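## Task

Locate the object whose underside carries the letters X then E, reading left to right. Set that object, and nothing else, inside the tray so it lies flat on the tray floor. No other object may be in the tray or have fallen off the table near it. Every part of this must hold, and it only counts if the object stays put without the robot supporting it at the end.

## Robot and tools

Robot: two six-joint arms with parallel grippers, named left_arm and right_arm. The names do not refer to image sides. They face each other across a table; left_arm's base sits at (+0.057, +0.489, +0.077) m and right_arm's at (-0.005, -0.435, +0.074) m in the scene frame.

Scene frame: origin at the table centre, +z up, table surface at z = +0.020 m, left_arm on the +y side. Reported gripper positions (metres) and orientations (quat_wxyz) use this frame. The printed hand position can be somewhat wrong, especially when an arm is stretched far out. The gripper's fingers extend along its local +x and close along its local y. The reported position is the point between the finger pads, roughly 3 to 4 cm short of the fingertips.

execute_actions takes "actions", a list holding one item or nothing, plus an optional "pictures" boolean. An empty list commands nothing and just reports the state with camera images. A wait item is {"steps": N} with N up to 300 control steps (1/30 s each), counted from the previous result; nothing new is commanded. A motion item is {"rows": [...], "steps": N} with N from 4 to 15 (default 15). Each row drives one control step; if rows run out, the last row repeats.

Each row is a single list of 14 numbers covering both arms, always all 14 even when one arm stays still: left_arm waist, shoulder, elbow, wrist pitch, wrist yaw, wrist roll, gripper opening, then the same seven for right_arm. The six joint values are absolute target angles in radians, in the same form as the Joint positions line, not offsets. Ranges: waist -3.054 to 3.054, shoulder 0.000 to 3.142, elbow 0.000 to 2.356, wrist pitch -1.571 to 1.571, wrist yaw -1.571 to 1.571, wrist roll -3.142 to 3.142. A target more than 0.010 rad beyond a range end, and farther out than the current angle, gets the whole call refused. Targets past the real end are clipped there, and a "joint sent to its limit" line may appear (possibly about an earlier move). The opening is an absolute value from -1 to 1: +1 fully open (pads 0.088 m apart), empty fingers touch near -0.80, lower values change nothing. Closing fully takes at least about 0.5 s.

Motion is rate-limited: each step, a joint's target stays within a fixed lead of its measured angle (0.211 rad for waist, shoulder and elbow; 0.213 wrist pitch; 0.267 wrist yaw; 0.228 wrist roll), and if the targets would shift the gripper more than 70 mm from where it is, all are pulled back proportionally. Far moves therefore need several calls. Friction may leave joints short, and tiny changes may do nothing, so read Joint positions after each move. Between calls the simulation keeps running and arms keep heading to the last row until they settle; the final 4 steps of each action run after its result is returned.

Result lines: per-arm pose and velocities; Joint positions and Joint velocities (six joints in rad and rad/s, then pad gap in m); grip_measured, the measured opening on the command scale. It may be off by about 1 mm per gripper, and reads up to about 0.061 narrower while squeezing something hard. To hold an object, command roughly 0.07 below grip_measured; less grips more gently. Parts thinner than about 3 mm get proportionally less force. "joint command not followed" means a clearance check altered targets; HELD marks steps where your row was partly or fully not sent. TORQUE FAULT means a joint hit its load limit (waist 17.2, shoulder 21.3, elbow 21.3, wrist pitch 5.61, wrist yaw 5.59, wrist roll 5.24 N m, including held weight) and that arm freezes for 10 s. MOTOR HOT appears from 50 °C; at 95 °C an OVER-TEMPERATURE FAULT holds the arm, and if it does not cool the arm loses power and drops. Avoid holding loads longer than needed.

Cameras: cam_head_left, cam_head_right, cam_left_wrist, cam_right_wrist images (504x504) come with results only for an empty action list or when "pictures": true. Calibration (pinhole plus radial distortion, world-to-camera transforms) was given and may be slightly off. zoom_image takes "camera" (also cam_high or cam_low) and "region" [x0, y0, x1, y1] in pixels from the top-left, at most 504 by 504, and returns a closer view of that camera's latest image; use it to read letters on object undersides, for example after lifting and tilting an object toward a camera.

read_manual returns only licence texts. finished_scene takes "scene", the number of the current scene, ends it irreversibly, grades it and gives the next task. Answering without a tool call ends everything.

Avoid: knocking or placing anything off the table, dropping or slipping objects, slamming or pressing hard, and collisions between the two arms. Brief tugs on held parts can occur, so grip firmly. Release the target fully so it rests flat in the tray before finishing.

Each tool is called after ">>>" as name(argument=value, ...), one argument or row to a line, values as JSON.

## Session

>>> execute_actions(
  actions=[],
)

Scene clock: 0.00 s of 4730.00 s.
left_arm: end_effector_position=(-0.1504, +0.0456, +0.2890) grip_measured=-0.794 end_effector_quat_wxyz=(-0.025, +0.522, -0.429, -0.737) end_effector_velocity=(+0.000, +0.001, -0.001) end_effector_angular_velocity=(+0.008, -0.005, +0.007) | right_arm: end_effector_position=(+0.2670, -0.3459, +0.3649) grip_measured=-0.783 end_effector_quat_wxyz=(+0.867, -0.179, +0.462, -0.054) end_effector_velocity=(-0.002, +0.001, -0.002) end_effector_angular_velocity=(+0.008, +0.019, +0.012)
Joint positions: left_arm=[-0.523  1.954  1.869 -0.886  0.289  1.824  0.   ] | right_arm=[-0.509  1.389  1.592 -1.382  0.564  0.3    0.001]
Joint velocities: left_arm=[-0.002  0.002  0.002 -0.007 -0.007 -0.007 -0.   ] | right_arm=[-0.002 -0.002 -0.002 -0.007 -0.022 -0.007 -0.   ]
Heat: left arm: hottest shoulder 31 °C (+0.0 °C/min); right arm: hottest elbow 32 °C (+0.0 °C/min).

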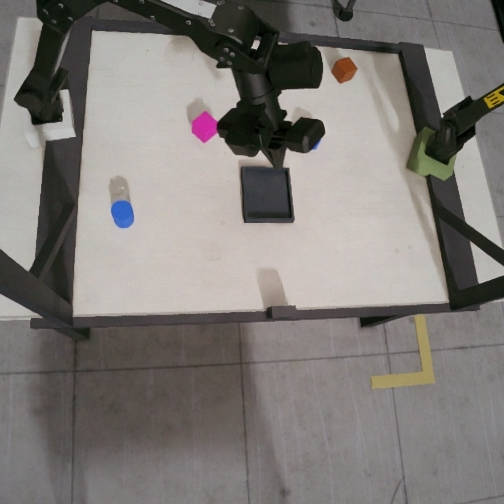

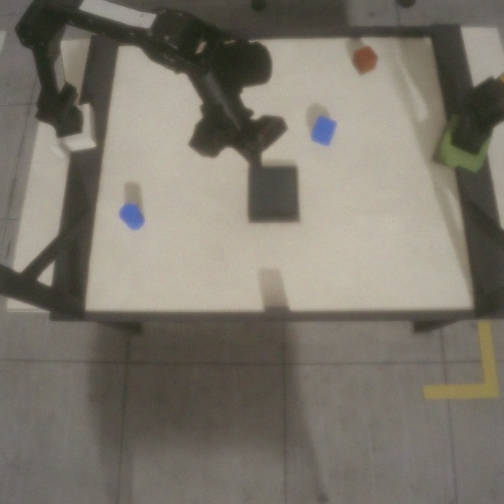

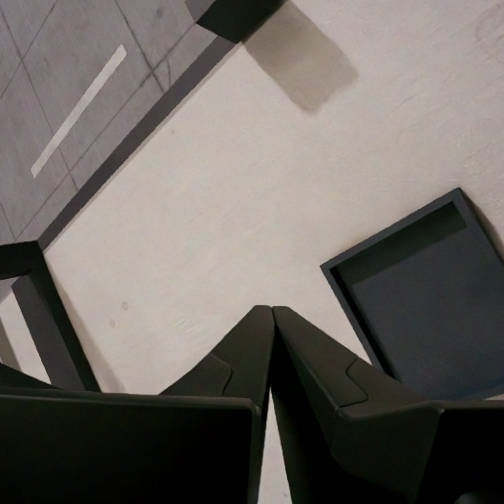

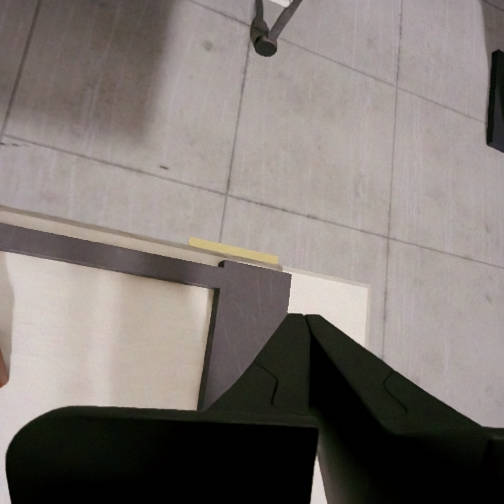

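>>> zoom_image(
  camera="cam_head_left",
  region=[80, 30, 420, 260],
)

>>> zoom_image(
  camera="cam_head_right",
  region=[80, 30, 420, 260],
)

Region (80, 30, 420, 260) of cam_head_left's 504x504 image, scaled by 1.482, with more detail than that image has; it fills the top 341 rows of this view, and the rest is white.

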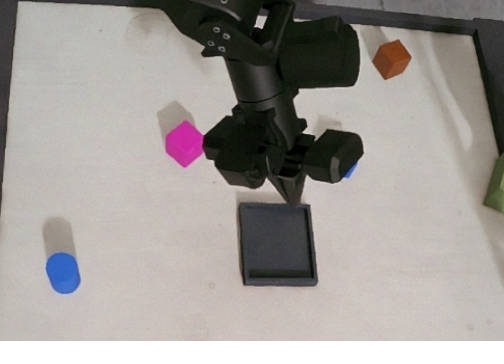

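Region (80, 30, 420, 260) of cam_head_right's 504x504 image, scaled by 1.482, with more detail than that image has; it fills the top 341 rows of this view, and the rest is white.

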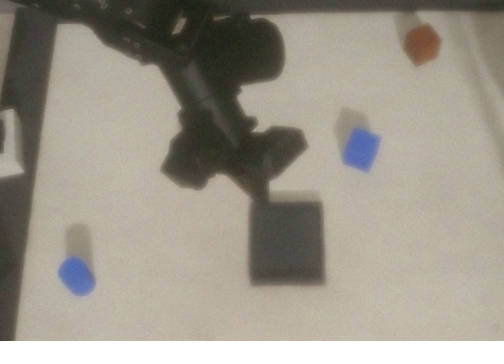

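>>> zoom_image(
  camera="cam_head_left",
  region=[170, 90, 250, 170],
)

>>> zoom_image(
  camera="cam_head_left",
  region=[85, 165, 165, 245],
)

>>> zoom_image(
  camera="cam_head_left",
  region=[305, 35, 385, 115],
)

>>> zoom_image(
  camera="cam_head_right",
  region=[285, 90, 365, 170],
)

Region (170, 90, 250, 170) of cam_head_left's 504x504 image, scaled by 6.300, with more detail than that image has.

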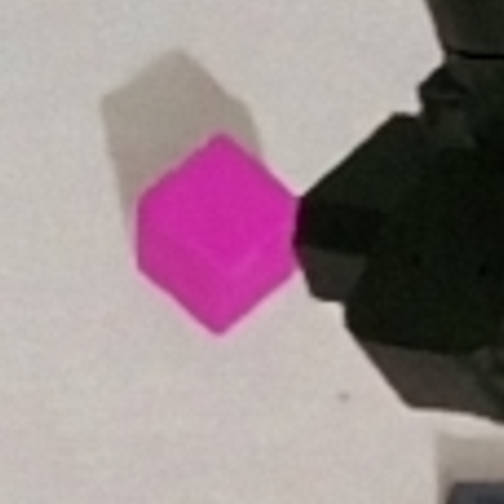

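Region (85, 165, 165, 245) of cam_head_left's 504x504 image, scaled by 6.300, with more detail than that image has.

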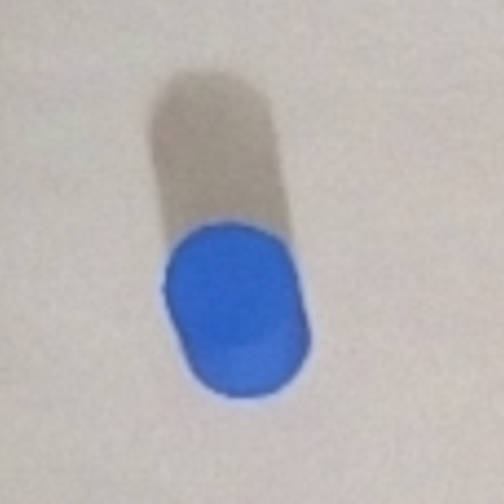

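Region (305, 35, 385, 115) of cam_head_left's 504x504 image, scaled by 6.300, with more detail than that image has.

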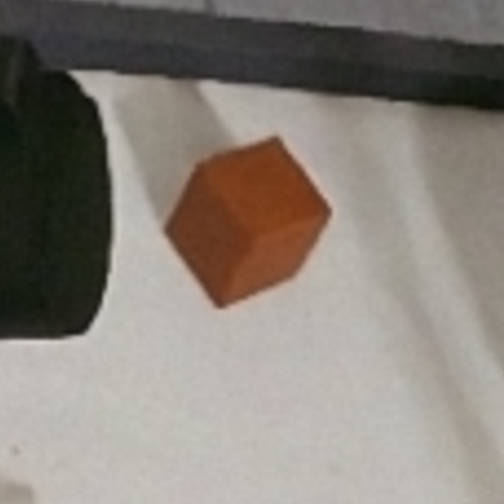

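Region (285, 90, 365, 170) of cam_head_right's 504x504 image, scaled by 6.300, with more detail than that image has.

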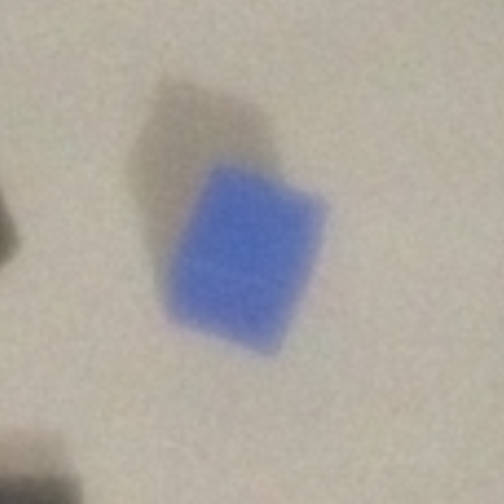

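>>> execute_actions(
  actions=[
    {"rows":[
[-0.512,1.951,1.851,-0.891,0.279,1.789,-0.6,-0.482,1.401,1.578,-1.370,0.545,0.297,-0.6],
[-0.501,1.948,1.832,-0.895,0.270,1.754,-0.4,-0.456,1.413,1.565,-1.357,0.526,0.294,-0.4],
[-0.489,1.945,1.814,-0.900,0.260,1.719,-0.2,-0.429,1.425,1.551,-1.345,0.508,0.291,-0.2],
[-0.478,1.941,1.795,-0.905,0.250,1.684,0.0,-0.403,1.437,1.538,-1.333,0.489,0.288,0.0],
[-0.467,1.938,1.777,-0.910,0.241,1.649,0.2,-0.376,1.449,1.524,-1.320,0.470,0.285,0.2],
[-0.456,1.935,1.758,-0.914,0.231,1.614,0.4,-0.350,1.460,1.511,-1.308,0.451,0.282,0.4],
[-0.444,1.932,1.740,-0.919,0.222,1.579,0.6,-0.323,1.472,1.497,-1.295,0.432,0.279,0.6],
[-0.433,1.929,1.722,-0.924,0.212,1.544,0.7,-0.297,1.484,1.484,-1.283,0.414,0.276,0.7],
[-0.422,1.926,1.703,-0.928,0.202,1.509,0.7,-0.270,1.496,1.470,-1.271,0.395,0.273,0.7],
[-0.411,1.923,1.685,-0.933,0.193,1.474,0.7,-0.244,1.508,1.457,-1.258,0.376,0.270,0.7],
[-0.399,1.920,1.666,-0.938,0.183,1.439,0.7,-0.217,1.520,1.443,-1.246,0.357,0.267,0.7],
[-0.388,1.916,1.648,-0.942,0.173,1.404,0.7,-0.191,1.532,1.430,-1.234,0.338,0.264,0.7],
[-0.377,1.913,1.629,-0.947,0.164,1.369,0.7,-0.164,1.544,1.416,-1.221,0.320,0.261,0.7],
[-0.366,1.910,1.611,-0.952,0.154,1.334,0.7,-0.138,1.556,1.403,-1.209,0.301,0.258,0.7],
[-0.354,1.907,1.592,-0.956,0.144,1.298,0.7,-0.111,1.567,1.389,-1.196,0.282,0.255,0.7]
],"steps":15},
  ],
)

>>> execute_actions(
  actions=[
    {"rows":[
[-0.343,1.904,1.574,-0.961,0.135,1.263,0.7,-0.085,1.579,1.376,-1.184,0.263,0.252,0.7],
[-0.332,1.901,1.555,-0.966,0.125,1.228,0.7,-0.058,1.591,1.362,-1.172,0.244,0.249,0.7],
[-0.321,1.898,1.537,-0.971,0.116,1.193,0.7,-0.031,1.603,1.349,-1.159,0.226,0.246,0.7],
[-0.309,1.894,1.519,-0.975,0.106,1.158,0.7,-0.005,1.615,1.335,-1.147,0.207,0.243,0.7],
[-0.298,1.891,1.500,-0.980,0.096,1.123,0.7,0.022,1.627,1.322,-1.135,0.188,0.240,0.7],
[-0.287,1.888,1.482,-0.985,0.087,1.088,0.7,0.048,1.639,1.308,-1.122,0.169,0.237,0.7],
[-0.276,1.885,1.463,-0.989,0.077,1.053,0.7,0.075,1.651,1.295,-1.110,0.150,0.234,0.7],
[-0.265,1.882,1.445,-0.994,0.067,1.018,0.7,0.101,1.663,1.281,-1.098,0.132,0.231,0.7],
[-0.253,1.879,1.426,-0.999,0.058,0.983,0.7,0.128,1.675,1.268,-1.085,0.113,0.228,0.7],
[-0.242,1.876,1.408,-1.003,0.048,0.948,0.7,0.154,1.687,1.254,-1.073,0.094,0.225,0.7],
[-0.231,1.873,1.390,-1.008,0.039,0.913,0.7,0.181,1.698,1.241,-1.060,0.075,0.222,0.7],
[-0.220,1.869,1.371,-1.013,0.029,0.878,0.7,0.207,1.710,1.227,-1.048,0.056,0.219,0.7],
[-0.208,1.866,1.353,-1.018,0.019,0.843,0.7,0.234,1.722,1.214,-1.036,0.038,0.216,0.7],
[-0.197,1.863,1.334,-1.022,0.010,0.808,0.7,0.260,1.734,1.200,-1.023,0.019,0.213,0.7],
[-0.186,1.860,1.316,-1.027,0.0,0.773,0.7,0.287,1.746,1.187,-1.011,0.0,0.21,0.7]
],"steps":15},
  ],
)

>>> execute_actions(
  actions=[
    {"steps":15},
  ],
  pictures=true,
)

Scene clock: 6.90 s of 4730.00 s.
left_arm: end_effector_position=(-0.0886, +0.0545, +0.2363) grip_measured=+0.402 end_effector_quat_wxyz=(+0.048, +0.588, -0.227, -0.775) end_effector_velocity=(+0.234, +0.069, -0.192) end_effector_angular_velocity=(+0.888, -0.072, +1.389) | right_arm: end_effector_position=(+0.2440, -0.2546, +0.3059) grip_measured=+0.408 end_effector_quat_wxyz=(+0.828, -0.229, +0.502, +0.096) end_effector_velocity=(-0.152, +0.300, -0.246) end_effector_angular_velocity=(-0.016, +0.701, +1.028)
Joint positions: left_arm=[-0.429  1.941  1.723 -0.923  0.208  1.53   0.059] | right_arm=[-0.288  1.48   1.488 -1.278  0.408  0.28   0.059]
Joint velocities: left_arm=[ 0.364 -0.056 -0.569 -0.154 -0.286 -1.018  0.175] | right_arm=[ 0.794  0.379 -0.422  0.344 -0.549 -0.081  0.175]
Heat: left arm: hottest shoulder 35 °C (+34.8 °C/min); right arm: hottest elbow 33 °C (+8.7 °C/min).
Steps of this call (steps 1 to 90: nothing new was sent; then 3.53 s passed at rest; steps 91 to 101: the first 11 steps of this action). Readings (joint positions):
91: left_arm=[-0.523 1.954 1.869 -0.886 0.289 1.819] | right_arm=[-0.507 1.389 1.592 -1.382 0.564 0.300]
92: left_arm=[-0.521 1.954 1.865 -0.886 0.286 1.803] | right_arm=[-0.499 1.390 1.589 -1.376 0.559 0.300]
94: left_arm=[-0.511 1.950 1.846 -0.889 0.274 1.756] | right_arm=[-0.465 1.396 1.578 -1.358 0.534 0.299]
98: left_arm=[-0.467 1.944 1.780 -0.909 0.238 1.633] | right_arm=[-0.367 1.438 1.531 -1.313 0.464 0.289]
101: the state above

Scene clock: 7.40 s of 4730.00 s.
left_arm: end_effector_position=(+0.0139, +0.1120, +0.1635) grip_measured=+0.695 end_effector_quat_wxyz=(+0.202, +0.649, +0.127, -0.723) end_effector_velocity=(+0.184, +0.157, -0.127) end_effector_angular_velocity=(+0.657, -0.203, +1.409) | right_arm: end_effector_position=(+0.1214, -0.1446, +0.1926) grip_measured=+0.697 end_effector_quat_wxyz=(+0.681, -0.339, +0.563, +0.323) end_effector_velocity=(-0.318, +0.113, -0.217) end_effector_angular_velocity=(-0.194, +0.670, +0.965)
Joint positions: left_arm=[-0.262  1.892  1.448 -0.993  0.066  1.007  0.073] | right_arm=[ 0.11   1.655  1.287 -1.093  0.127  0.235  0.073]
Joint velocities: left_arm=[ 0.335 -0.09  -0.554 -0.139 -0.286 -1.048  0.   ] | right_arm=[ 0.794  0.344 -0.413  0.359 -0.579 -0.11   0.   ]
Heat: left arm: hottest shoulder 35 °C (+32.4 °C/min); right arm: hottest elbow 33 °C (+8.1 °C/min).
Steps of this call (steps 1 to 4: the last 4 steps of your previous action; steps 5 to 15: the first 11 steps of this action). Readings (joint positions):
5: left_arm=[-0.373 1.925 1.631 -0.946 0.161 1.356] | right_arm=[-0.156 1.537 1.422 -1.217 0.316 0.265]
6: left_arm=[-0.362 1.921 1.613 -0.951 0.152 1.321] | right_arm=[-0.130 1.548 1.409 -1.204 0.297 0.262]
8: left_arm=[-0.340 1.913 1.577 -0.960 0.133 1.252] | right_arm=[-0.076 1.571 1.382 -1.179 0.259 0.256]
12: left_arm=[-0.296 1.900 1.503 -0.979 0.094 1.112] | right_arm=[0.030 1.619 1.327 -1.130 0.184 0.244]
15: the state above

Scene clock: 7.90 s of 4730.00 s.
left_arm: end_effector_position=(+0.0520, +0.1491, +0.1393) grip_measured=+0.696 end_effector_quat_wxyz=(+0.269, +0.653, +0.266, -0.656) end_effector_velocity=(+0.003, +0.006, +0.002) end_effector_angular_velocity=(+0.017, -0.022, +0.034) | right_arm: end_effector_position=(+0.0502, -0.1314, +0.1467) grip_measured=+0.697 end_effector_quat_wxyz=(+0.595, -0.389, +0.581, +0.397) end_effector_velocity=(-0.005, +0.000, -0.001) end_effector_angular_velocity=(+0.009, +0.035, +0.006)
Joint positions: left_arm=[-0.187  1.87   1.328 -1.024  0.004  0.781  0.073] | right_arm=[ 0.283  1.732  1.198 -1.014  0.006  0.216  0.073]
Joint velocities: left_arm=[-0.002 -0.012 -0.007 -0.022 -0.022 -0.037  0.   ] | right_arm=[-0.002 -0.002 -0.007  0.007 -0.037 -0.007  0.   ]
Heat: left arm: hottest shoulder 35 °C (+30.4 °C/min); right arm: hottest elbow 33 °C (+7.6 °C/min).
Kept back: nothing.
Steps of this call (steps 1 to 4: the last 4 steps of your previous action; steps 5 to 15: the robot went on to your last target). Readings (joint positions):
1: left_arm=[-0.250 1.889 1.429 -0.997 0.056 0.972] | right_arm=[0.136 1.666 1.273 -1.081 0.108 0.232]
2: left_arm=[-0.239 1.886 1.410 -1.002 0.046 0.936] | right_arm=[0.163 1.678 1.260 -1.069 0.089 0.229]
4: left_arm=[-0.216 1.879 1.373 -1.012 0.027 0.866] | right_arm=[0.216 1.701 1.233 -1.044 0.052 0.223]
8: left_arm=[-0.188 1.875 1.334 -1.023 0.007 0.800] | right_arm=[0.279 1.731 1.201 -1.023 0.013 0.217]
15: the state above
camera_calibration (this result's frames):
cam_left_wrist: T_world_to_cam=[[-0.739994, 0.672489, 0.012954, -0.0606228], [0.639302, 0.69723, 0.324289, -0.151995], [0.209049, 0.248254, -0.945869, 0.15783], [0, 0, 0, 1]] pos_world=[0.0193157, 0.107561, 0.199362]
cam_right_wrist: T_world_to_cam=[[0.941666, -0.33438, -0.038141, -0.0715645], [-0.306629, -0.899136, 0.312302, -0.114311], [-0.138722, -0.282389, -0.949217, 0.190135], [0, 0, 0, 1]] pos_world=[0.0587147, -0.0730186, 0.213449]

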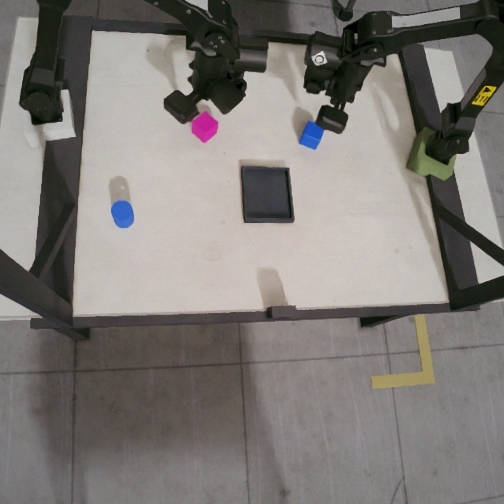

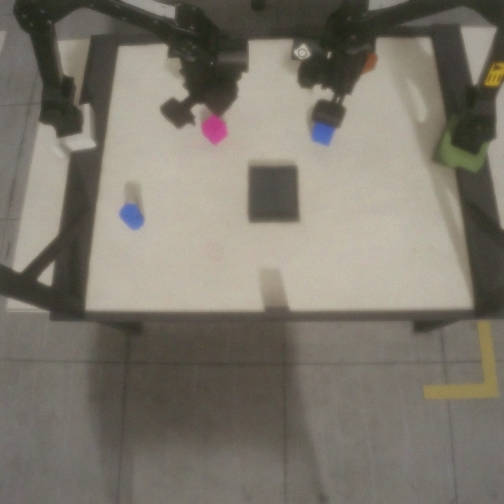

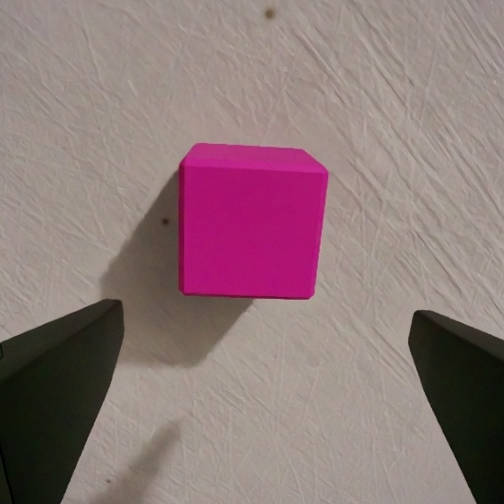

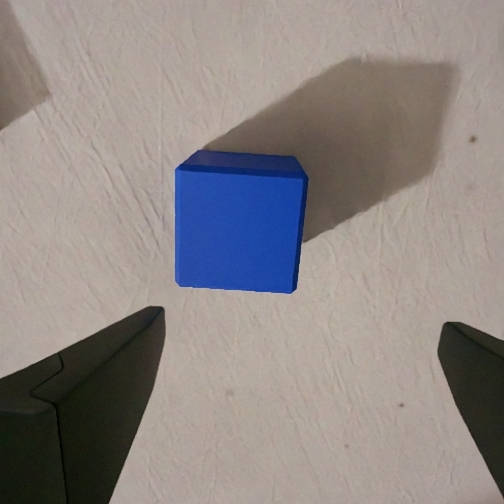

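>>> execute_actions(
  actions=[
    {"rows":[
[-0.188,1.867,1.321,-1.025,0,0.772,0.8,0.291,1.755,1.196,-1.011,0,0.215,0.8],
[-0.190,1.873,1.326,-1.023,0,0.771,0.9,0.295,1.764,1.205,-1.011,0,0.220,0.9],
[-0.192,1.880,1.330,-1.022,0,0.770,0.9,0.299,1.773,1.214,-1.011,0,0.225,0.9],
[-0.194,1.886,1.335,-1.020,0,0.769,0.9,0.303,1.782,1.223,-1.011,0,0.230,0.9],
[-0.196,1.893,1.340,-1.018,0,0.768,0.9,0.307,1.792,1.233,-1.012,0,0.235,0.9],
[-0.198,1.900,1.345,-1.016,0,0.766,0.9,0.311,1.801,1.242,-1.012,0,0.240,0.9],
[-0.200,1.906,1.350,-1.014,0,0.765,0.9,0.315,1.810,1.251,-1.012,0,0.245,0.9],
[-0.202,1.913,1.354,-1.013,0,0.764,0.9,0.319,1.819,1.260,-1.012,0,0.250,0.9],
[-0.204,1.919,1.359,-1.011,0,0.763,0.9,0.323,1.828,1.269,-1.012,0,0.255,0.9],
[-0.206,1.926,1.364,-1.009,0,0.762,0.9,0.327,1.837,1.278,-1.012,0,0.260,0.9]
],"steps":15},
  ],
  pictures=true,
)

Scene clock: 11.13 s of 4730.00 s.
left_arm: end_effector_position=(+0.0476, +0.1429, +0.1333) grip_measured=+0.891 end_effector_quat_wxyz=(+0.267, +0.654, +0.267, -0.656) end_effector_velocity=(-0.017, -0.029, -0.030) end_effector_angular_velocity=(+0.017, -0.022, -0.019) | right_arm: end_effector_position=(+0.0419, -0.1147, +0.1393) grip_measured=+0.892 end_effector_quat_wxyz=(+0.590, -0.393, +0.584, +0.395) end_effector_velocity=(-0.028, +0.057, -0.007) end_effector_angular_velocity=(+0.018, +0.035, +0.000)
Joint positions: left_arm=[-0.2    1.902  1.347 -1.014  0.002  0.769  0.083] | right_arm=[ 0.317  1.806  1.257 -1.013  0.004  0.246  0.083]
Joint velocities: left_arm=[-0.056  0.154  0.085  0.051 -0.022 -0.037  0.003] | right_arm=[ 0.095  0.188  0.208 -0.007 -0.037  0.095  0.003]
Heat: left arm: hottest shoulder 37 °C (+32.3 °C/min); right arm: hottest elbow 33 °C (+5.4 °C/min).
Steps of this call (steps 1 to 15: the robot went on to your last target; steps 16 to 86: nothing new was sent; steps 87 to 97: the first 11 steps of this action). Readings (joint positions):
87: left_arm=[-0.187 1.869 1.327 -1.024 0.003 0.779] | right_arm=[0.284 1.733 1.197 -1.014 0.004 0.215]
88: left_arm=[-0.187 1.869 1.327 -1.024 0.003 0.778] | right_arm=[0.285 1.735 1.197 -1.014 0.004 0.215]
90: left_arm=[-0.188 1.869 1.327 -1.024 0.002 0.777] | right_arm=[0.290 1.746 1.203 -1.014 0.004 0.216]
94: left_arm=[-0.194 1.884 1.335 -1.020 0.002 0.772] | right_arm=[0.305 1.782 1.231 -1.014 0.004 0.233]
97: the state above
camera_calibration (this result's frames):
cam_left_wrist: T_world_to_cam=[[-0.738729, 0.673843, 0.0146566, -0.0600761], [0.640242, 0.694765, 0.327706, -0.143022], [0.21064, 0.25147, -0.944666, 0.153943], [0, 0, 0, 1]] pos_world=[0.0147621, 0.101136, 0.193175]
cam_right_wrist: T_world_to_cam=[[0.94255, -0.331968, -0.0373666, -0.0583993], [-0.302694, -0.896003, 0.324892, -0.101171], [-0.141334, -0.294917, -0.945012, 0.184779], [0, 0, 0, 1]] pos_world=[0.0505361, -0.0555418, 0.205306]

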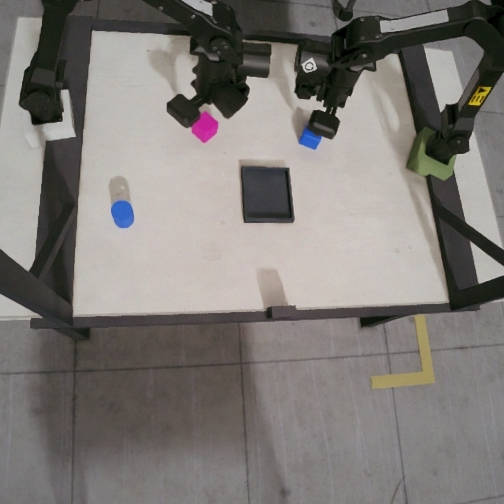

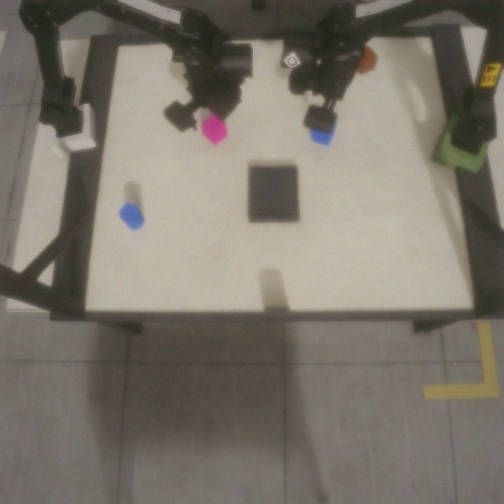

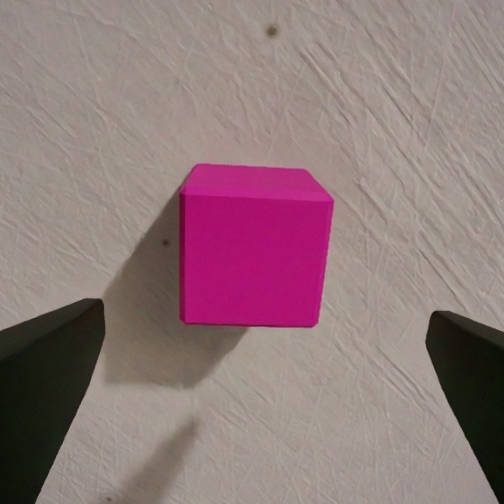

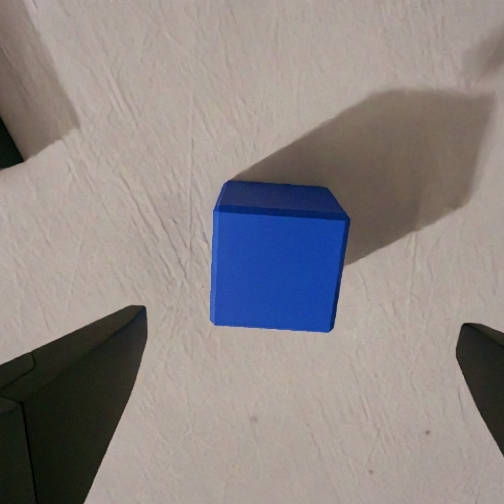

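>>> execute_actions(
  actions=[
    {"rows":[
[-0.206,1.935,1.353,-0.990,0,0.762,0.9,0.327,1.846,1.266,-0.991,0,0.260,0.9],
[-0.206,1.943,1.342,-0.970,0,0.762,0.9,0.327,1.855,1.254,-0.970,0,0.260,0.9],
[-0.206,1.952,1.332,-0.951,0,0.762,0.9,0.327,1.865,1.242,-0.948,0,0.260,0.9],
[-0.206,1.960,1.321,-0.931,0,0.762,0.9,0.327,1.874,1.230,-0.927,0,0.260,0.9],
[-0.206,1.969,1.310,-0.912,0,0.762,0.9,0.327,1.883,1.218,-0.906,0,0.260,0.9],
[-0.206,1.978,1.299,-0.892,0,0.762,0.9,0.327,1.892,1.206,-0.885,0,0.260,0.9],
[-0.206,1.986,1.288,-0.873,0,0.762,0.9,0.327,1.901,1.194,-0.863,0,0.260,0.9],
[-0.206,1.995,1.277,-0.853,0,0.762,0.9,0.327,1.910,1.182,-0.842,0,0.260,0.9],
[-0.206,2.003,1.267,-0.834,0,0.762,0.9,0.327,1.920,1.170,-0.821,0,0.260,0.9],
[-0.206,2.012,1.256,-0.814,0,0.762,0.9,0.327,1.929,1.158,-0.800,0,0.260,0.9],
[-0.206,2.020,1.245,-0.795,0,0.762,0.9,0.327,1.938,1.146,-0.778,0,0.260,0.9],
[-0.206,2.029,1.234,-0.775,0,0.762,0.9,0.327,1.947,1.134,-0.757,0,0.260,0.9]
],"steps":15},
  ],
)

>>> execute_actions(
  actions=[
    {"steps":8},
  ],
  pictures=true,
)

Scene clock: 11.87 s of 4730.00 s.
left_arm: end_effector_position=(+0.0460, +0.1325, +0.0902) grip_measured=+0.896 end_effector_quat_wxyz=(+0.273, +0.651, +0.260, -0.659) end_effector_velocity=(+0.001, +0.020, -0.165) end_effector_angular_velocity=(+0.071, -0.009, +0.005) | right_arm: end_effector_position=(+0.0412, -0.1032, +0.0946) grip_measured=+0.897 end_effector_quat_wxyz=(+0.594, -0.388, +0.581, +0.399) end_effector_velocity=(-0.000, -0.011, -0.171) end_effector_angular_velocity=(-0.031, +0.011, +0.000)
Joint positions: left_arm=[-0.204  1.987  1.282 -0.846  0.002  0.768  0.083] | right_arm=[ 0.324  1.898  1.186 -0.834  0.004  0.254  0.083]
Joint velocities: left_arm=[-0.002  0.266 -0.339  0.535 -0.007 -0.007 -0.   ] | right_arm=[-0.007  0.286 -0.369  0.623 -0.007 -0.007 -0.   ]
Heat: left arm: hottest shoulder 37 °C (+30.3 °C/min); right arm: hottest elbow 33 °C (+5.1 °C/min).
Steps of this call (steps 1 to 4: the last 4 steps of your previous action; steps 5 to 11: the robot went on to your last target; steps 12 to 22: the first 11 steps of this action). Readings (joint positions):
12: left_arm=[-0.204 1.914 1.355 -1.008 0.002 0.768] | right_arm=[0.323 1.821 1.271 -1.011 0.004 0.254]
13: left_arm=[-0.204 1.917 1.355 -0.999 0.002 0.768] | right_arm=[0.323 1.824 1.271 -1.001 0.004 0.254]
15: left_arm=[-0.204 1.927 1.351 -0.968 0.002 0.768] | right_arm=[0.323 1.834 1.264 -0.967 0.004 0.254]
19: left_arm=[-0.204 1.958 1.316 -0.901 0.002 0.768] | right_arm=[0.324 1.868 1.223 -0.895 0.004 0.254]
22: the state above

Scene clock: 12.13 s of 4730.00 s.
left_arm: end_effector_position=(+0.0461, +0.1347, +0.0715) grip_measured=+0.896 end_effector_quat_wxyz=(+0.271, +0.652, +0.262, -0.658) end_effector_velocity=(+0.004, -0.011, +0.000) end_effector_angular_velocity=(-0.052, -0.020, +0.010) | right_arm: end_effector_position=(+0.0409, -0.1052, +0.0753) grip_measured=+0.897 end_effector_quat_wxyz=(+0.593, -0.389, +0.582, +0.398) end_effector_velocity=(+0.001, +0.017, +0.001) end_effector_angular_velocity=(+0.083, +0.011, +0.000)
Joint positions: left_arm=[-0.204  2.018  1.244 -0.782  0.002  0.768  0.083] | right_arm=[ 0.324  1.931  1.145 -0.764  0.004  0.254  0.083]
Joint velocities: left_arm=[ 0.002 -0.002 -0.002  0.051 -0.022 -0.007 -0.   ] | right_arm=[-0.007 -0.002 -0.002  0.081 -0.022 -0.007  0.   ]
Heat: left arm: hottest shoulder 37 °C (+29.7 °C/min); right arm: hottest elbow 33 °C (+4.9 °C/min).
Kept back: nothing.
Steps of this call (steps 1 to 4: the last 4 steps of your previous action; steps 5 to 8: the robot went on to your last target). Readings (joint positions):
1: left_arm=[-0.204 1.996 1.271 -0.826 0.002 0.768] | right_arm=[0.324 1.908 1.174 -0.813 0.004 0.254]
2: left_arm=[-0.204 2.003 1.262 -0.812 0.002 0.768] | right_arm=[0.324 1.916 1.164 -0.797 0.004 0.254]
4: left_arm=[-0.204 2.014 1.250 -0.796 0.002 0.768] | right_arm=[0.324 1.927 1.151 -0.780 0.004 0.254]
8: the state above
camera_calibration (this result's frames):
cam_left_wrist: T_world_to_cam=[[-0.737439, 0.675383, 0.00644725, -0.0544725], [0.641691, 0.697608, 0.318709, -0.115864], [0.210753, 0.239165, -0.947831, 0.099852], [0, 0, 0, 1]] pos_world=[0.0131344, 0.0937361, 0.131921]
cam_right_wrist: T_world_to_cam=[[0.942088, -0.332957, -0.0401303, -0.0565639], [-0.30441, -0.899197, 0.314291, -0.0715991], [-0.14073, -0.283874, -0.948478, 0.128391], [0, 0, 0, 1]] pos_world=[0.0495612, -0.0467681, 0.142009]

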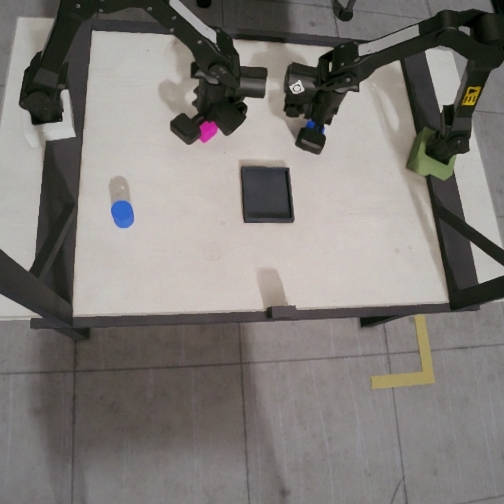

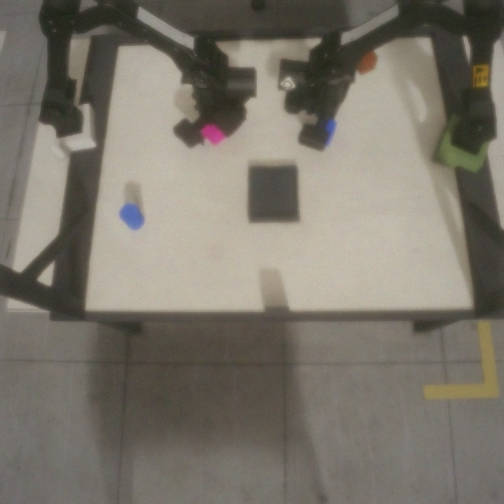

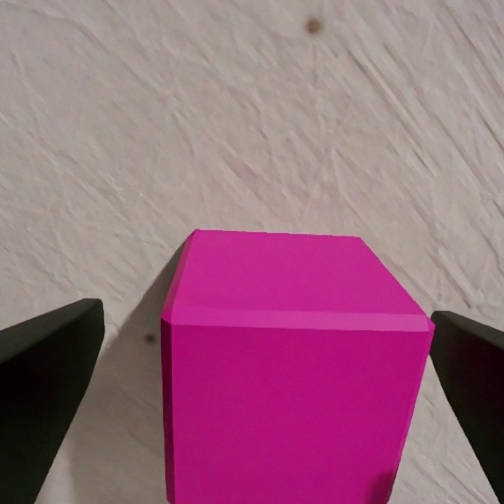

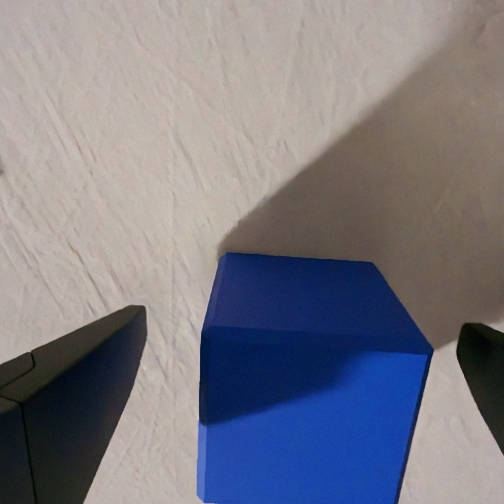

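>>> execute_actions(
  actions=[
    {"rows":[
[-0.206,2.033,1.231,-0.773,0,0.762,0.8,0.329,1.952,1.130,-0.755,0,0.262,0.8],
[-0.206,2.036,1.228,-0.771,0,0.762,0.7,0.331,1.957,1.127,-0.753,0,0.264,0.7],
[-0.206,2.040,1.224,-0.768,0,0.762,0.6,0.333,1.962,1.123,-0.750,0,0.266,0.6],
[-0.206,2.040,1.224,-0.768,0,0.762,0.5,0.333,1.962,1.123,-0.750,0,0.266,0.5],
[-0.206,2.040,1.224,-0.768,0,0.762,0.4,0.333,1.962,1.123,-0.750,0,0.266,0.4],
[-0.206,2.040,1.224,-0.768,0,0.762,0.3,0.333,1.962,1.123,-0.750,0,0.266,0.3],
[-0.206,2.040,1.224,-0.768,0,0.762,0.2,0.333,1.962,1.123,-0.750,0,0.266,0.2],
[-0.206,2.040,1.224,-0.768,0,0.762,0.1,0.333,1.962,1.123,-0.750,0,0.266,0.1],
[-0.206,2.040,1.224,-0.768,0,0.762,0.0,0.333,1.962,1.123,-0.750,0,0.266,0.0]
],"steps":15},
  ],
)

>>> execute_actions(
  actions=[
    {"steps":8},
  ],
  pictures=true,
)

Scene clock: 13.60 s of 4730.00 s.
left_arm: end_effector_position=(+0.0462, +0.1369, +0.0660) grip_measured=+0.126 end_effector_quat_wxyz=(+0.268, +0.653, +0.265, -0.656) end_effector_velocity=(-0.002, -0.004, +0.000) end_effector_angular_velocity=(-0.022, -0.007, +0.000) | right_arm: end_effector_position=(+0.0386, -0.1083, +0.0683) grip_measured=+0.125 end_effector_quat_wxyz=(+0.590, -0.393, +0.585, +0.394) end_effector_velocity=(+0.001, -0.001, +0.001) end_effector_angular_velocity=(-0.001, +0.008, -0.015)
Joint positions: left_arm=[-0.204  2.028  1.234 -0.771  0.002  0.768  0.045] | right_arm=[ 0.329  1.945  1.132 -0.753  0.004  0.261  0.045]
Joint velocities: left_arm=[-0.007 -0.002 -0.002  0.022 -0.007 -0.007 -0.068] | right_arm=[-0.007 -0.002  0.002 -0.007 -0.007  0.007 -0.066]
Heat: left arm: hottest shoulder 37 °C (+26.5 °C/min); right arm: hottest elbow 33 °C (+4.4 °C/min).
Steps of this call (steps 1 to 30: the robot went on to your last target; steps 31 to 33: nothing new was sent; steps 34 to 44: the first 11 steps of this action). Readings (joint positions):
34: left_arm=[-0.204 2.018 1.243 -0.777 0.002 0.768] | right_arm=[0.324 1.931 1.143 -0.759 0.004 0.255]
35: left_arm=[-0.204 2.019 1.242 -0.776 0.002 0.768] | right_arm=[0.324 1.932 1.142 -0.758 0.004 0.256]
37: left_arm=[-0.204 2.021 1.239 -0.773 0.002 0.768] | right_arm=[0.326 1.937 1.139 -0.755 0.004 0.259]
41: left_arm=[-0.204 2.027 1.234 -0.772 0.002 0.768] | right_arm=[0.329 1.945 1.132 -0.754 0.004 0.260]
44: the state above

Scene clock: 13.87 s of 4730.00 s.
left_arm: end_effector_position=(+0.0462, +0.1368, +0.0660) grip_measured=+0.080 end_effector_quat_wxyz=(+0.268, +0.653, +0.265, -0.656) end_effector_velocity=(+0.000, +0.004, -0.001) end_effector_angular_velocity=(+0.012, -0.008, +0.005) | right_arm: end_effector_position=(+0.0386, -0.1083, +0.0683) grip_measured=+0.080 end_effector_quat_wxyz=(+0.590, -0.393, +0.586, +0.394) end_effector_velocity=(-0.001, -0.003, -0.001) end_effector_angular_velocity=(-0.011, +0.009, +0.020)
Joint positions: left_arm=[-0.204  2.028  1.234 -0.77   0.002  0.768  0.043] | right_arm=[ 0.329  1.945  1.132 -0.753  0.004  0.261  0.043]
Joint velocities: left_arm=[-0.002 -0.002 -0.007 -0.007 -0.007 -0.007  0.   ] | right_arm=[-0.002  0.002 -0.002 -0.007 -0.007 -0.022 -0.   ]
Heat: left arm: hottest shoulder 37 °C (+26.0 °C/min); right arm: hottest elbow 33 °C (+4.3 °C/min).
Kept back: nothing.
Steps of this call (steps 1 to 4: the last 4 steps of your previous action; steps 5 to 8: the robot went on to your last target). Readings (joint positions):
1: left_arm=[-0.204 2.028 1.234 -0.770 0.002 0.768] | right_arm=[0.329 1.945 1.132 -0.753 0.004 0.261]
2: left_arm=[-0.204 2.028 1.234 -0.770 0.002 0.768] | right_arm=[0.329 1.945 1.132 -0.753 0.004 0.261]
4: left_arm=[-0.204 2.028 1.234 -0.770 0.002 0.768] | right_arm=[0.329 1.945 1.132 -0.753 0.004 0.261]
8: the state above
camera_calibration (this result's frames):
cam_left_wrist: T_world_to_cam=[[-0.737447, 0.675305, 0.0116352, -0.0561051], [0.641484, 0.694915, 0.32495, -0.115688], [0.211355, 0.247097, -0.94566, 0.092827], [0, 0, 0, 1]] pos_world=[0.0132179, 0.0953441, 0.126028]
cam_right_wrist: T_world_to_cam=[[0.941752, -0.334257, -0.037083, -0.0560306], [-0.304416, -0.894116, 0.328461, -0.0733211], [-0.142947, -0.29804, -0.943789, 0.11868], [0, 0, 0, 1]] pos_world=[0.0474117, -0.0489149, 0.134014]

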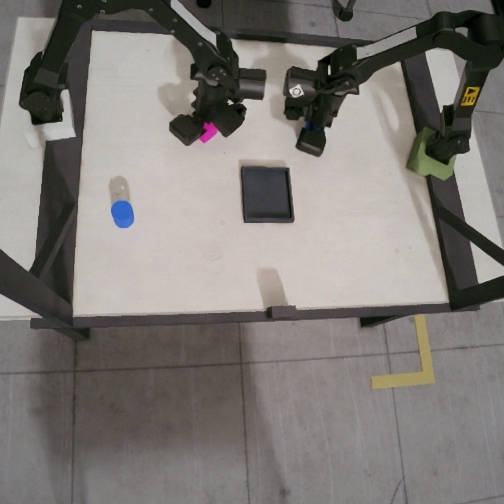

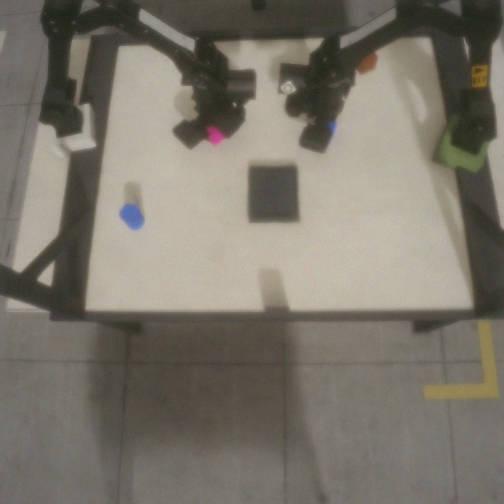

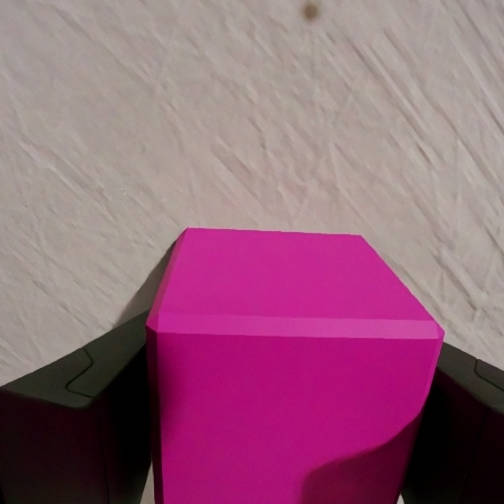

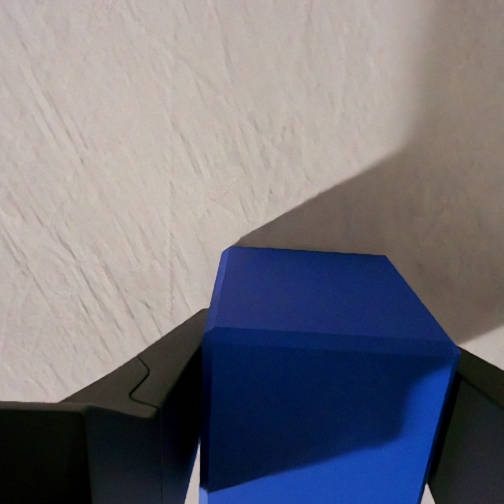

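>>> execute_actions(
  actions=[
    {"rows":[
[-0.206,2.036,1.222,-0.765,0,0.759,-0.02,0.333,1.959,1.122,-0.747,0,0.265,-0.02],
[-0.206,2.025,1.218,-0.758,0,0.751,-0.02,0.334,1.948,1.118,-0.740,0,0.262,-0.02],
[-0.207,2.007,1.209,-0.745,0,0.738,-0.02,0.335,1.931,1.112,-0.727,0,0.258,-0.02],
[-0.208,1.981,1.198,-0.727,0,0.720,-0.02,0.336,1.908,1.103,-0.710,0,0.251,-0.02],
[-0.209,1.949,1.184,-0.703,0,0.696,-0.02,0.338,1.877,1.091,-0.687,0,0.243,-0.02],
[-0.210,1.908,1.166,-0.675,0,0.667,-0.02,0.341,1.840,1.078,-0.659,0,0.233,-0.02],
[-0.212,1.864,1.146,-0.644,0,0.635,-0.02,0.343,1.799,1.062,-0.629,0,0.222,-0.02],
[-0.213,1.821,1.127,-0.613,0,0.603,-0.02,0.346,1.759,1.047,-0.599,0,0.211,-0.02],
[-0.215,1.777,1.108,-0.582,0,0.572,-0.02,0.348,1.718,1.032,-0.568,0,0.200,-0.02],
[-0.216,1.733,1.088,-0.551,0,0.540,-0.02,0.351,1.678,1.017,-0.538,0,0.188,-0.02],
[-0.218,1.689,1.069,-0.520,0,0.508,-0.02,0.353,1.637,1.002,-0.508,0,0.177,-0.02],
[-0.219,1.645,1.050,-0.489,0,0.476,-0.02,0.356,1.596,0.987,-0.477,0,0.166,-0.02],
[-0.221,1.601,1.030,-0.458,0,0.444,-0.02,0.358,1.556,0.971,-0.447,0,0.155,-0.02],
[-0.222,1.557,1.011,-0.427,0,0.413,-0.02,0.361,1.515,0.956,-0.417,0,0.144,-0.02],
[-0.224,1.514,0.992,-0.396,0,0.381,-0.02,0.364,1.475,0.941,-0.387,0,0.133,-0.02]
],"steps":15},
  ],
)

>>> execute_actions(
  actions=[
    {"rows":[
[-0.225,1.470,0.972,-0.364,0,0.349,-0.02,0.366,1.434,0.926,-0.356,0,0.122,-0.02],
[-0.226,1.426,0.953,-0.333,0,0.318,-0.02,0.369,1.393,0.911,-0.326,0,0.111,-0.02],
[-0.228,1.382,0.933,-0.302,0,0.286,-0.02,0.371,1.353,0.896,-0.296,0,0.100,-0.02],
[-0.229,1.338,0.914,-0.271,0,0.254,-0.02,0.374,1.312,0.880,-0.265,0,0.089,-0.02],
[-0.231,1.294,0.895,-0.240,0,0.222,-0.02,0.376,1.271,0.865,-0.235,0,0.078,-0.02],
[-0.232,1.250,0.875,-0.209,0,0.190,-0.02,0.379,1.231,0.850,-0.205,0,0.066,-0.02],
[-0.234,1.206,0.856,-0.178,0,0.159,-0.02,0.381,1.190,0.835,-0.174,0,0.055,-0.02],
[-0.235,1.163,0.837,-0.147,0,0.127,-0.02,0.384,1.150,0.820,-0.144,0,0.044,-0.02],
[-0.237,1.119,0.817,-0.116,0,0.095,-0.02,0.386,1.109,0.805,-0.114,0,0.033,-0.02],
[-0.238,1.078,0.799,-0.088,0,0.066,-0.02,0.389,1.072,0.791,-0.086,0,0.023,-0.02],
[-0.239,1.046,0.785,-0.064,0,0.042,-0.02,0.391,1.041,0.779,-0.063,0,0.015,-0.02],
[-0.240,1.020,0.774,-0.046,0,0.024,-0.02,0.392,1.018,0.770,-0.046,0,0.008,-0.02],
[-0.241,1.002,0.765,-0.033,0,0.011,-0.02,0.393,1.001,0.764,-0.033,0,0.004,-0.02],
[-0.241,0.991,0.761,-0.026,0,0.003,-0.02,0.394,0.990,0.760,-0.026,0,0.001,-0.02],
[-0.241,0.987,0.759,-0.023,0,0.0,-0.02,0.394,0.987,0.759,-0.023,0,0.0,-0.02]
],"steps":15},
  ],
)

>>> execute_actions(
  actions=[
    {"steps":10},
  ],
  pictures=true,
)

Scene clock: 17.23 s of 4730.00 s.
left_arm: end_effector_position=(+0.0428, +0.1179, +0.1169) grip_measured=+0.080 end_effector_quat_wxyz=(+0.406, +0.574, +0.231, -0.673) end_effector_velocity=(-0.022, -0.112, +0.386) end_effector_angular_velocity=(-1.700, +0.303, +0.788) | right_arm: end_effector_position=(+0.0367, -0.0844, +0.1131) grip_measured=+0.080 end_effector_quat_wxyz=(+0.636, -0.336, +0.501, +0.480) end_effector_velocity=(-0.011, +0.144, +0.362) end_effector_angular_velocity=(+1.704, -0.280, +0.380)
Joint positions: left_arm=[-0.211  1.812  1.12  -0.595  0.002  0.587  0.043] | right_arm=[ 0.343  1.753  1.043 -0.581  0.004  0.208  0.043]
Joint velocities: left_arm=[-0.051 -1.331 -0.462  0.842 -0.007 -0.872 -0.   ] | right_arm=[ 0.076 -1.238 -0.354  0.842 -0.007 -0.315 -0.   ]
Heat: left arm: hottest shoulder 38 °C (+24.4 °C/min); right arm: hottest shoulder 33 °C (+3.5 °C/min).
Steps of this call (steps 1 to 15: the robot went on to your last target; steps 16 to 90: nothing new was sent; steps 91 to 101: the first 11 steps of this action). Readings (joint positions):
91: left_arm=[-0.204 2.028 1.233 -0.770 0.002 0.767] | right_arm=[0.329 1.945 1.132 -0.753 0.004 0.261]
92: left_arm=[-0.204 2.028 1.232 -0.770 0.002 0.764] | right_arm=[0.329 1.945 1.132 -0.752 0.004 0.261]
94: left_arm=[-0.204 2.019 1.223 -0.757 0.002 0.750] | right_arm=[0.329 1.938 1.125 -0.743 0.004 0.261]
98: left_arm=[-0.206 1.935 1.169 -0.680 0.002 0.671] | right_arm=[0.335 1.866 1.081 -0.663 0.004 0.238]
101: the state above

Scene clock: 17.73 s of 4730.00 s.
left_arm: end_effector_position=(+0.0354, +0.1285, +0.3098) grip_measured=+0.080 end_effector_quat_wxyz=(+0.657, +0.201, +0.109, -0.718) end_effector_velocity=(-0.007, +0.143, +0.357) end_effector_angular_velocity=(-1.500, +0.861, +0.330) | right_arm: end_effector_position=(+0.0237, -0.0778, +0.3052) grip_measured=+0.080 end_effector_quat_wxyz=(+0.721, -0.134, +0.177, +0.657) end_effector_velocity=(-0.036, -0.114, +0.372) end_effector_angular_velocity=(+1.543, -0.390, +0.207)
Joint positions: left_arm=[-0.233  1.152  0.843 -0.137  0.002  0.12   0.043] | right_arm=[ 0.382  1.14   0.828 -0.134  0.004  0.045  0.043]
Joint velocities: left_arm=[-0.046 -1.248 -0.51   0.813 -0.007 -0.857 -0.   ] | right_arm=[ 0.071 -1.16  -0.403  0.813 -0.007 -0.3   -0.   ]
Heat: left arm: hottest shoulder 38 °C (+23.7 °C/min); right arm: hottest shoulder 33 °C (+3.4 °C/min).
Steps of this call (steps 1 to 4: the last 4 steps of your previous action; steps 5 to 15: the first 11 steps of this action). Readings (joint positions):
5: left_arm=[-0.219 1.586 1.035 -0.443 0.002 0.434] | right_arm=[0.356 1.542 0.978 -0.432 0.004 0.154]
6: left_arm=[-0.220 1.543 1.016 -0.413 0.002 0.402] | right_arm=[0.359 1.502 0.963 -0.402 0.004 0.144]
8: left_arm=[-0.223 1.457 0.976 -0.352 0.002 0.340] | right_arm=[0.364 1.422 0.933 -0.343 0.004 0.122]
12: left_arm=[-0.228 1.282 0.898 -0.228 0.002 0.212] | right_arm=[0.374 1.261 0.871 -0.222 0.004 0.077]
15: the state above

Scene clock: 18.07 s of 4730.00 s.
left_arm: end_effector_position=(+0.0349, +0.1497, +0.3516) grip_measured=+0.080 end_effector_quat_wxyz=(+0.677, +0.095, +0.083, -0.725) end_effector_velocity=(-0.001, +0.004, -0.030) end_effector_angular_velocity=(+0.064, +0.044, +0.013) | right_arm: end_effector_position=(+0.0193, -0.0959, +0.3499) grip_measured=+0.080 end_effector_quat_wxyz=(+0.727, -0.083, +0.093, +0.675) end_effector_velocity=(+0.001, -0.003, -0.025) end_effector_angular_velocity=(-0.044, -0.031, +0.009)
Joint positions: left_arm=[-0.238  0.996  0.775 -0.031  0.002  0.01   0.043] | right_arm=[ 0.39   0.995  0.775 -0.03   0.004  0.007  0.043]
Joint velocities: left_arm=[-0.007 -0.002 -0.071  0.007 -0.007 -0.051  0.   ] | right_arm=[-0.007 -0.002 -0.066  0.022 -0.007 -0.037 -0.   ]
Heat: left arm: hottest shoulder 38 °C (+23.2 °C/min); right arm: hottest shoulder 33 °C (+3.3 °C/min).
Kept back: nothing.
Steps of this call (steps 1 to 4: the last 4 steps of your previous action; steps 5 to 10: the robot went on to your last target). Readings (joint positions):
1: left_arm=[-0.234 1.113 0.828 -0.111 0.002 0.094] | right_arm=[0.384 1.104 0.816 -0.108 0.004 0.036]
2: left_arm=[-0.235 1.078 0.814 -0.088 0.002 0.072] | right_arm=[0.386 1.072 0.806 -0.086 0.004 0.028]
4: left_arm=[-0.237 1.029 0.796 -0.056 0.002 0.039] | right_arm=[0.388 1.025 0.793 -0.055 0.004 0.017]
8: left_arm=[-0.238 0.997 0.780 -0.033 0.002 0.014] | right_arm=[0.390 0.995 0.780 -0.032 0.004 0.008]
10: the state above
camera_calibration (this result's frames):
cam_left_wrist: T_world_to_cam=[[-0.996466, 0.0681542, 0.0491046, 0.010331], [-0.00276511, 0.557638, -0.830079, 0.238939], [-0.083956, -0.827281, -0.555479, 0.396066], [0, 0, 0, 1]] pos_world=[0.0442073, 0.193712, 0.417837]
cam_right_wrist: T_world_to_cam=[[0.999163, -0.0239549, 0.0331439, -0.0191938], [0.0141038, -0.558894, -0.829119, 0.27048], [0.0383854, 0.828893, -0.558089, 0.355088], [0, 0, 0, 1]] pos_world=[0.00173282, -0.14362, 0.423067]

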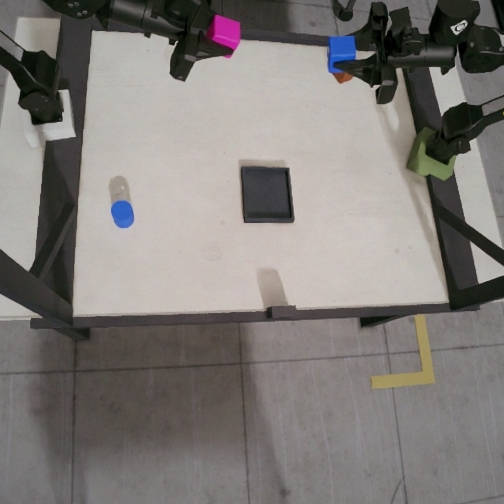

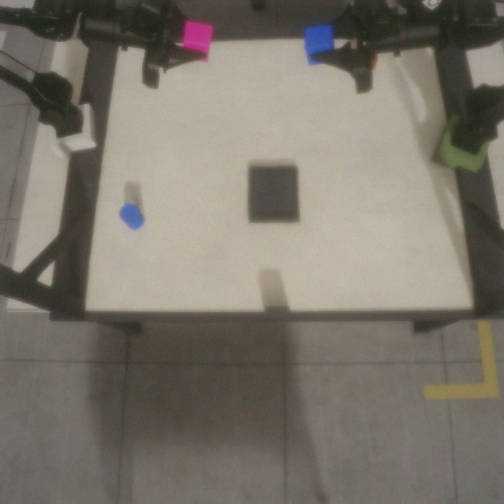

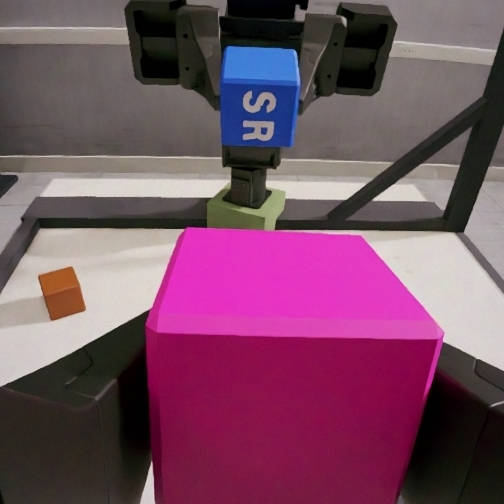

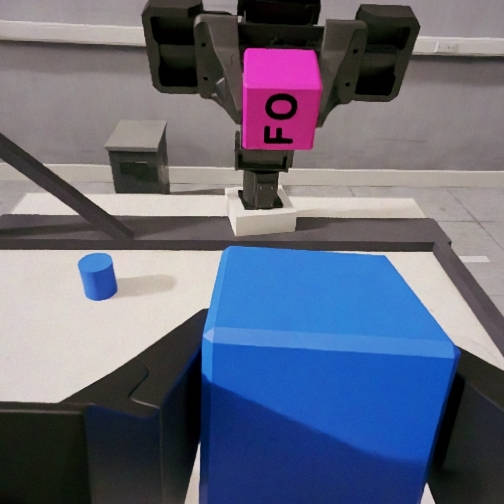

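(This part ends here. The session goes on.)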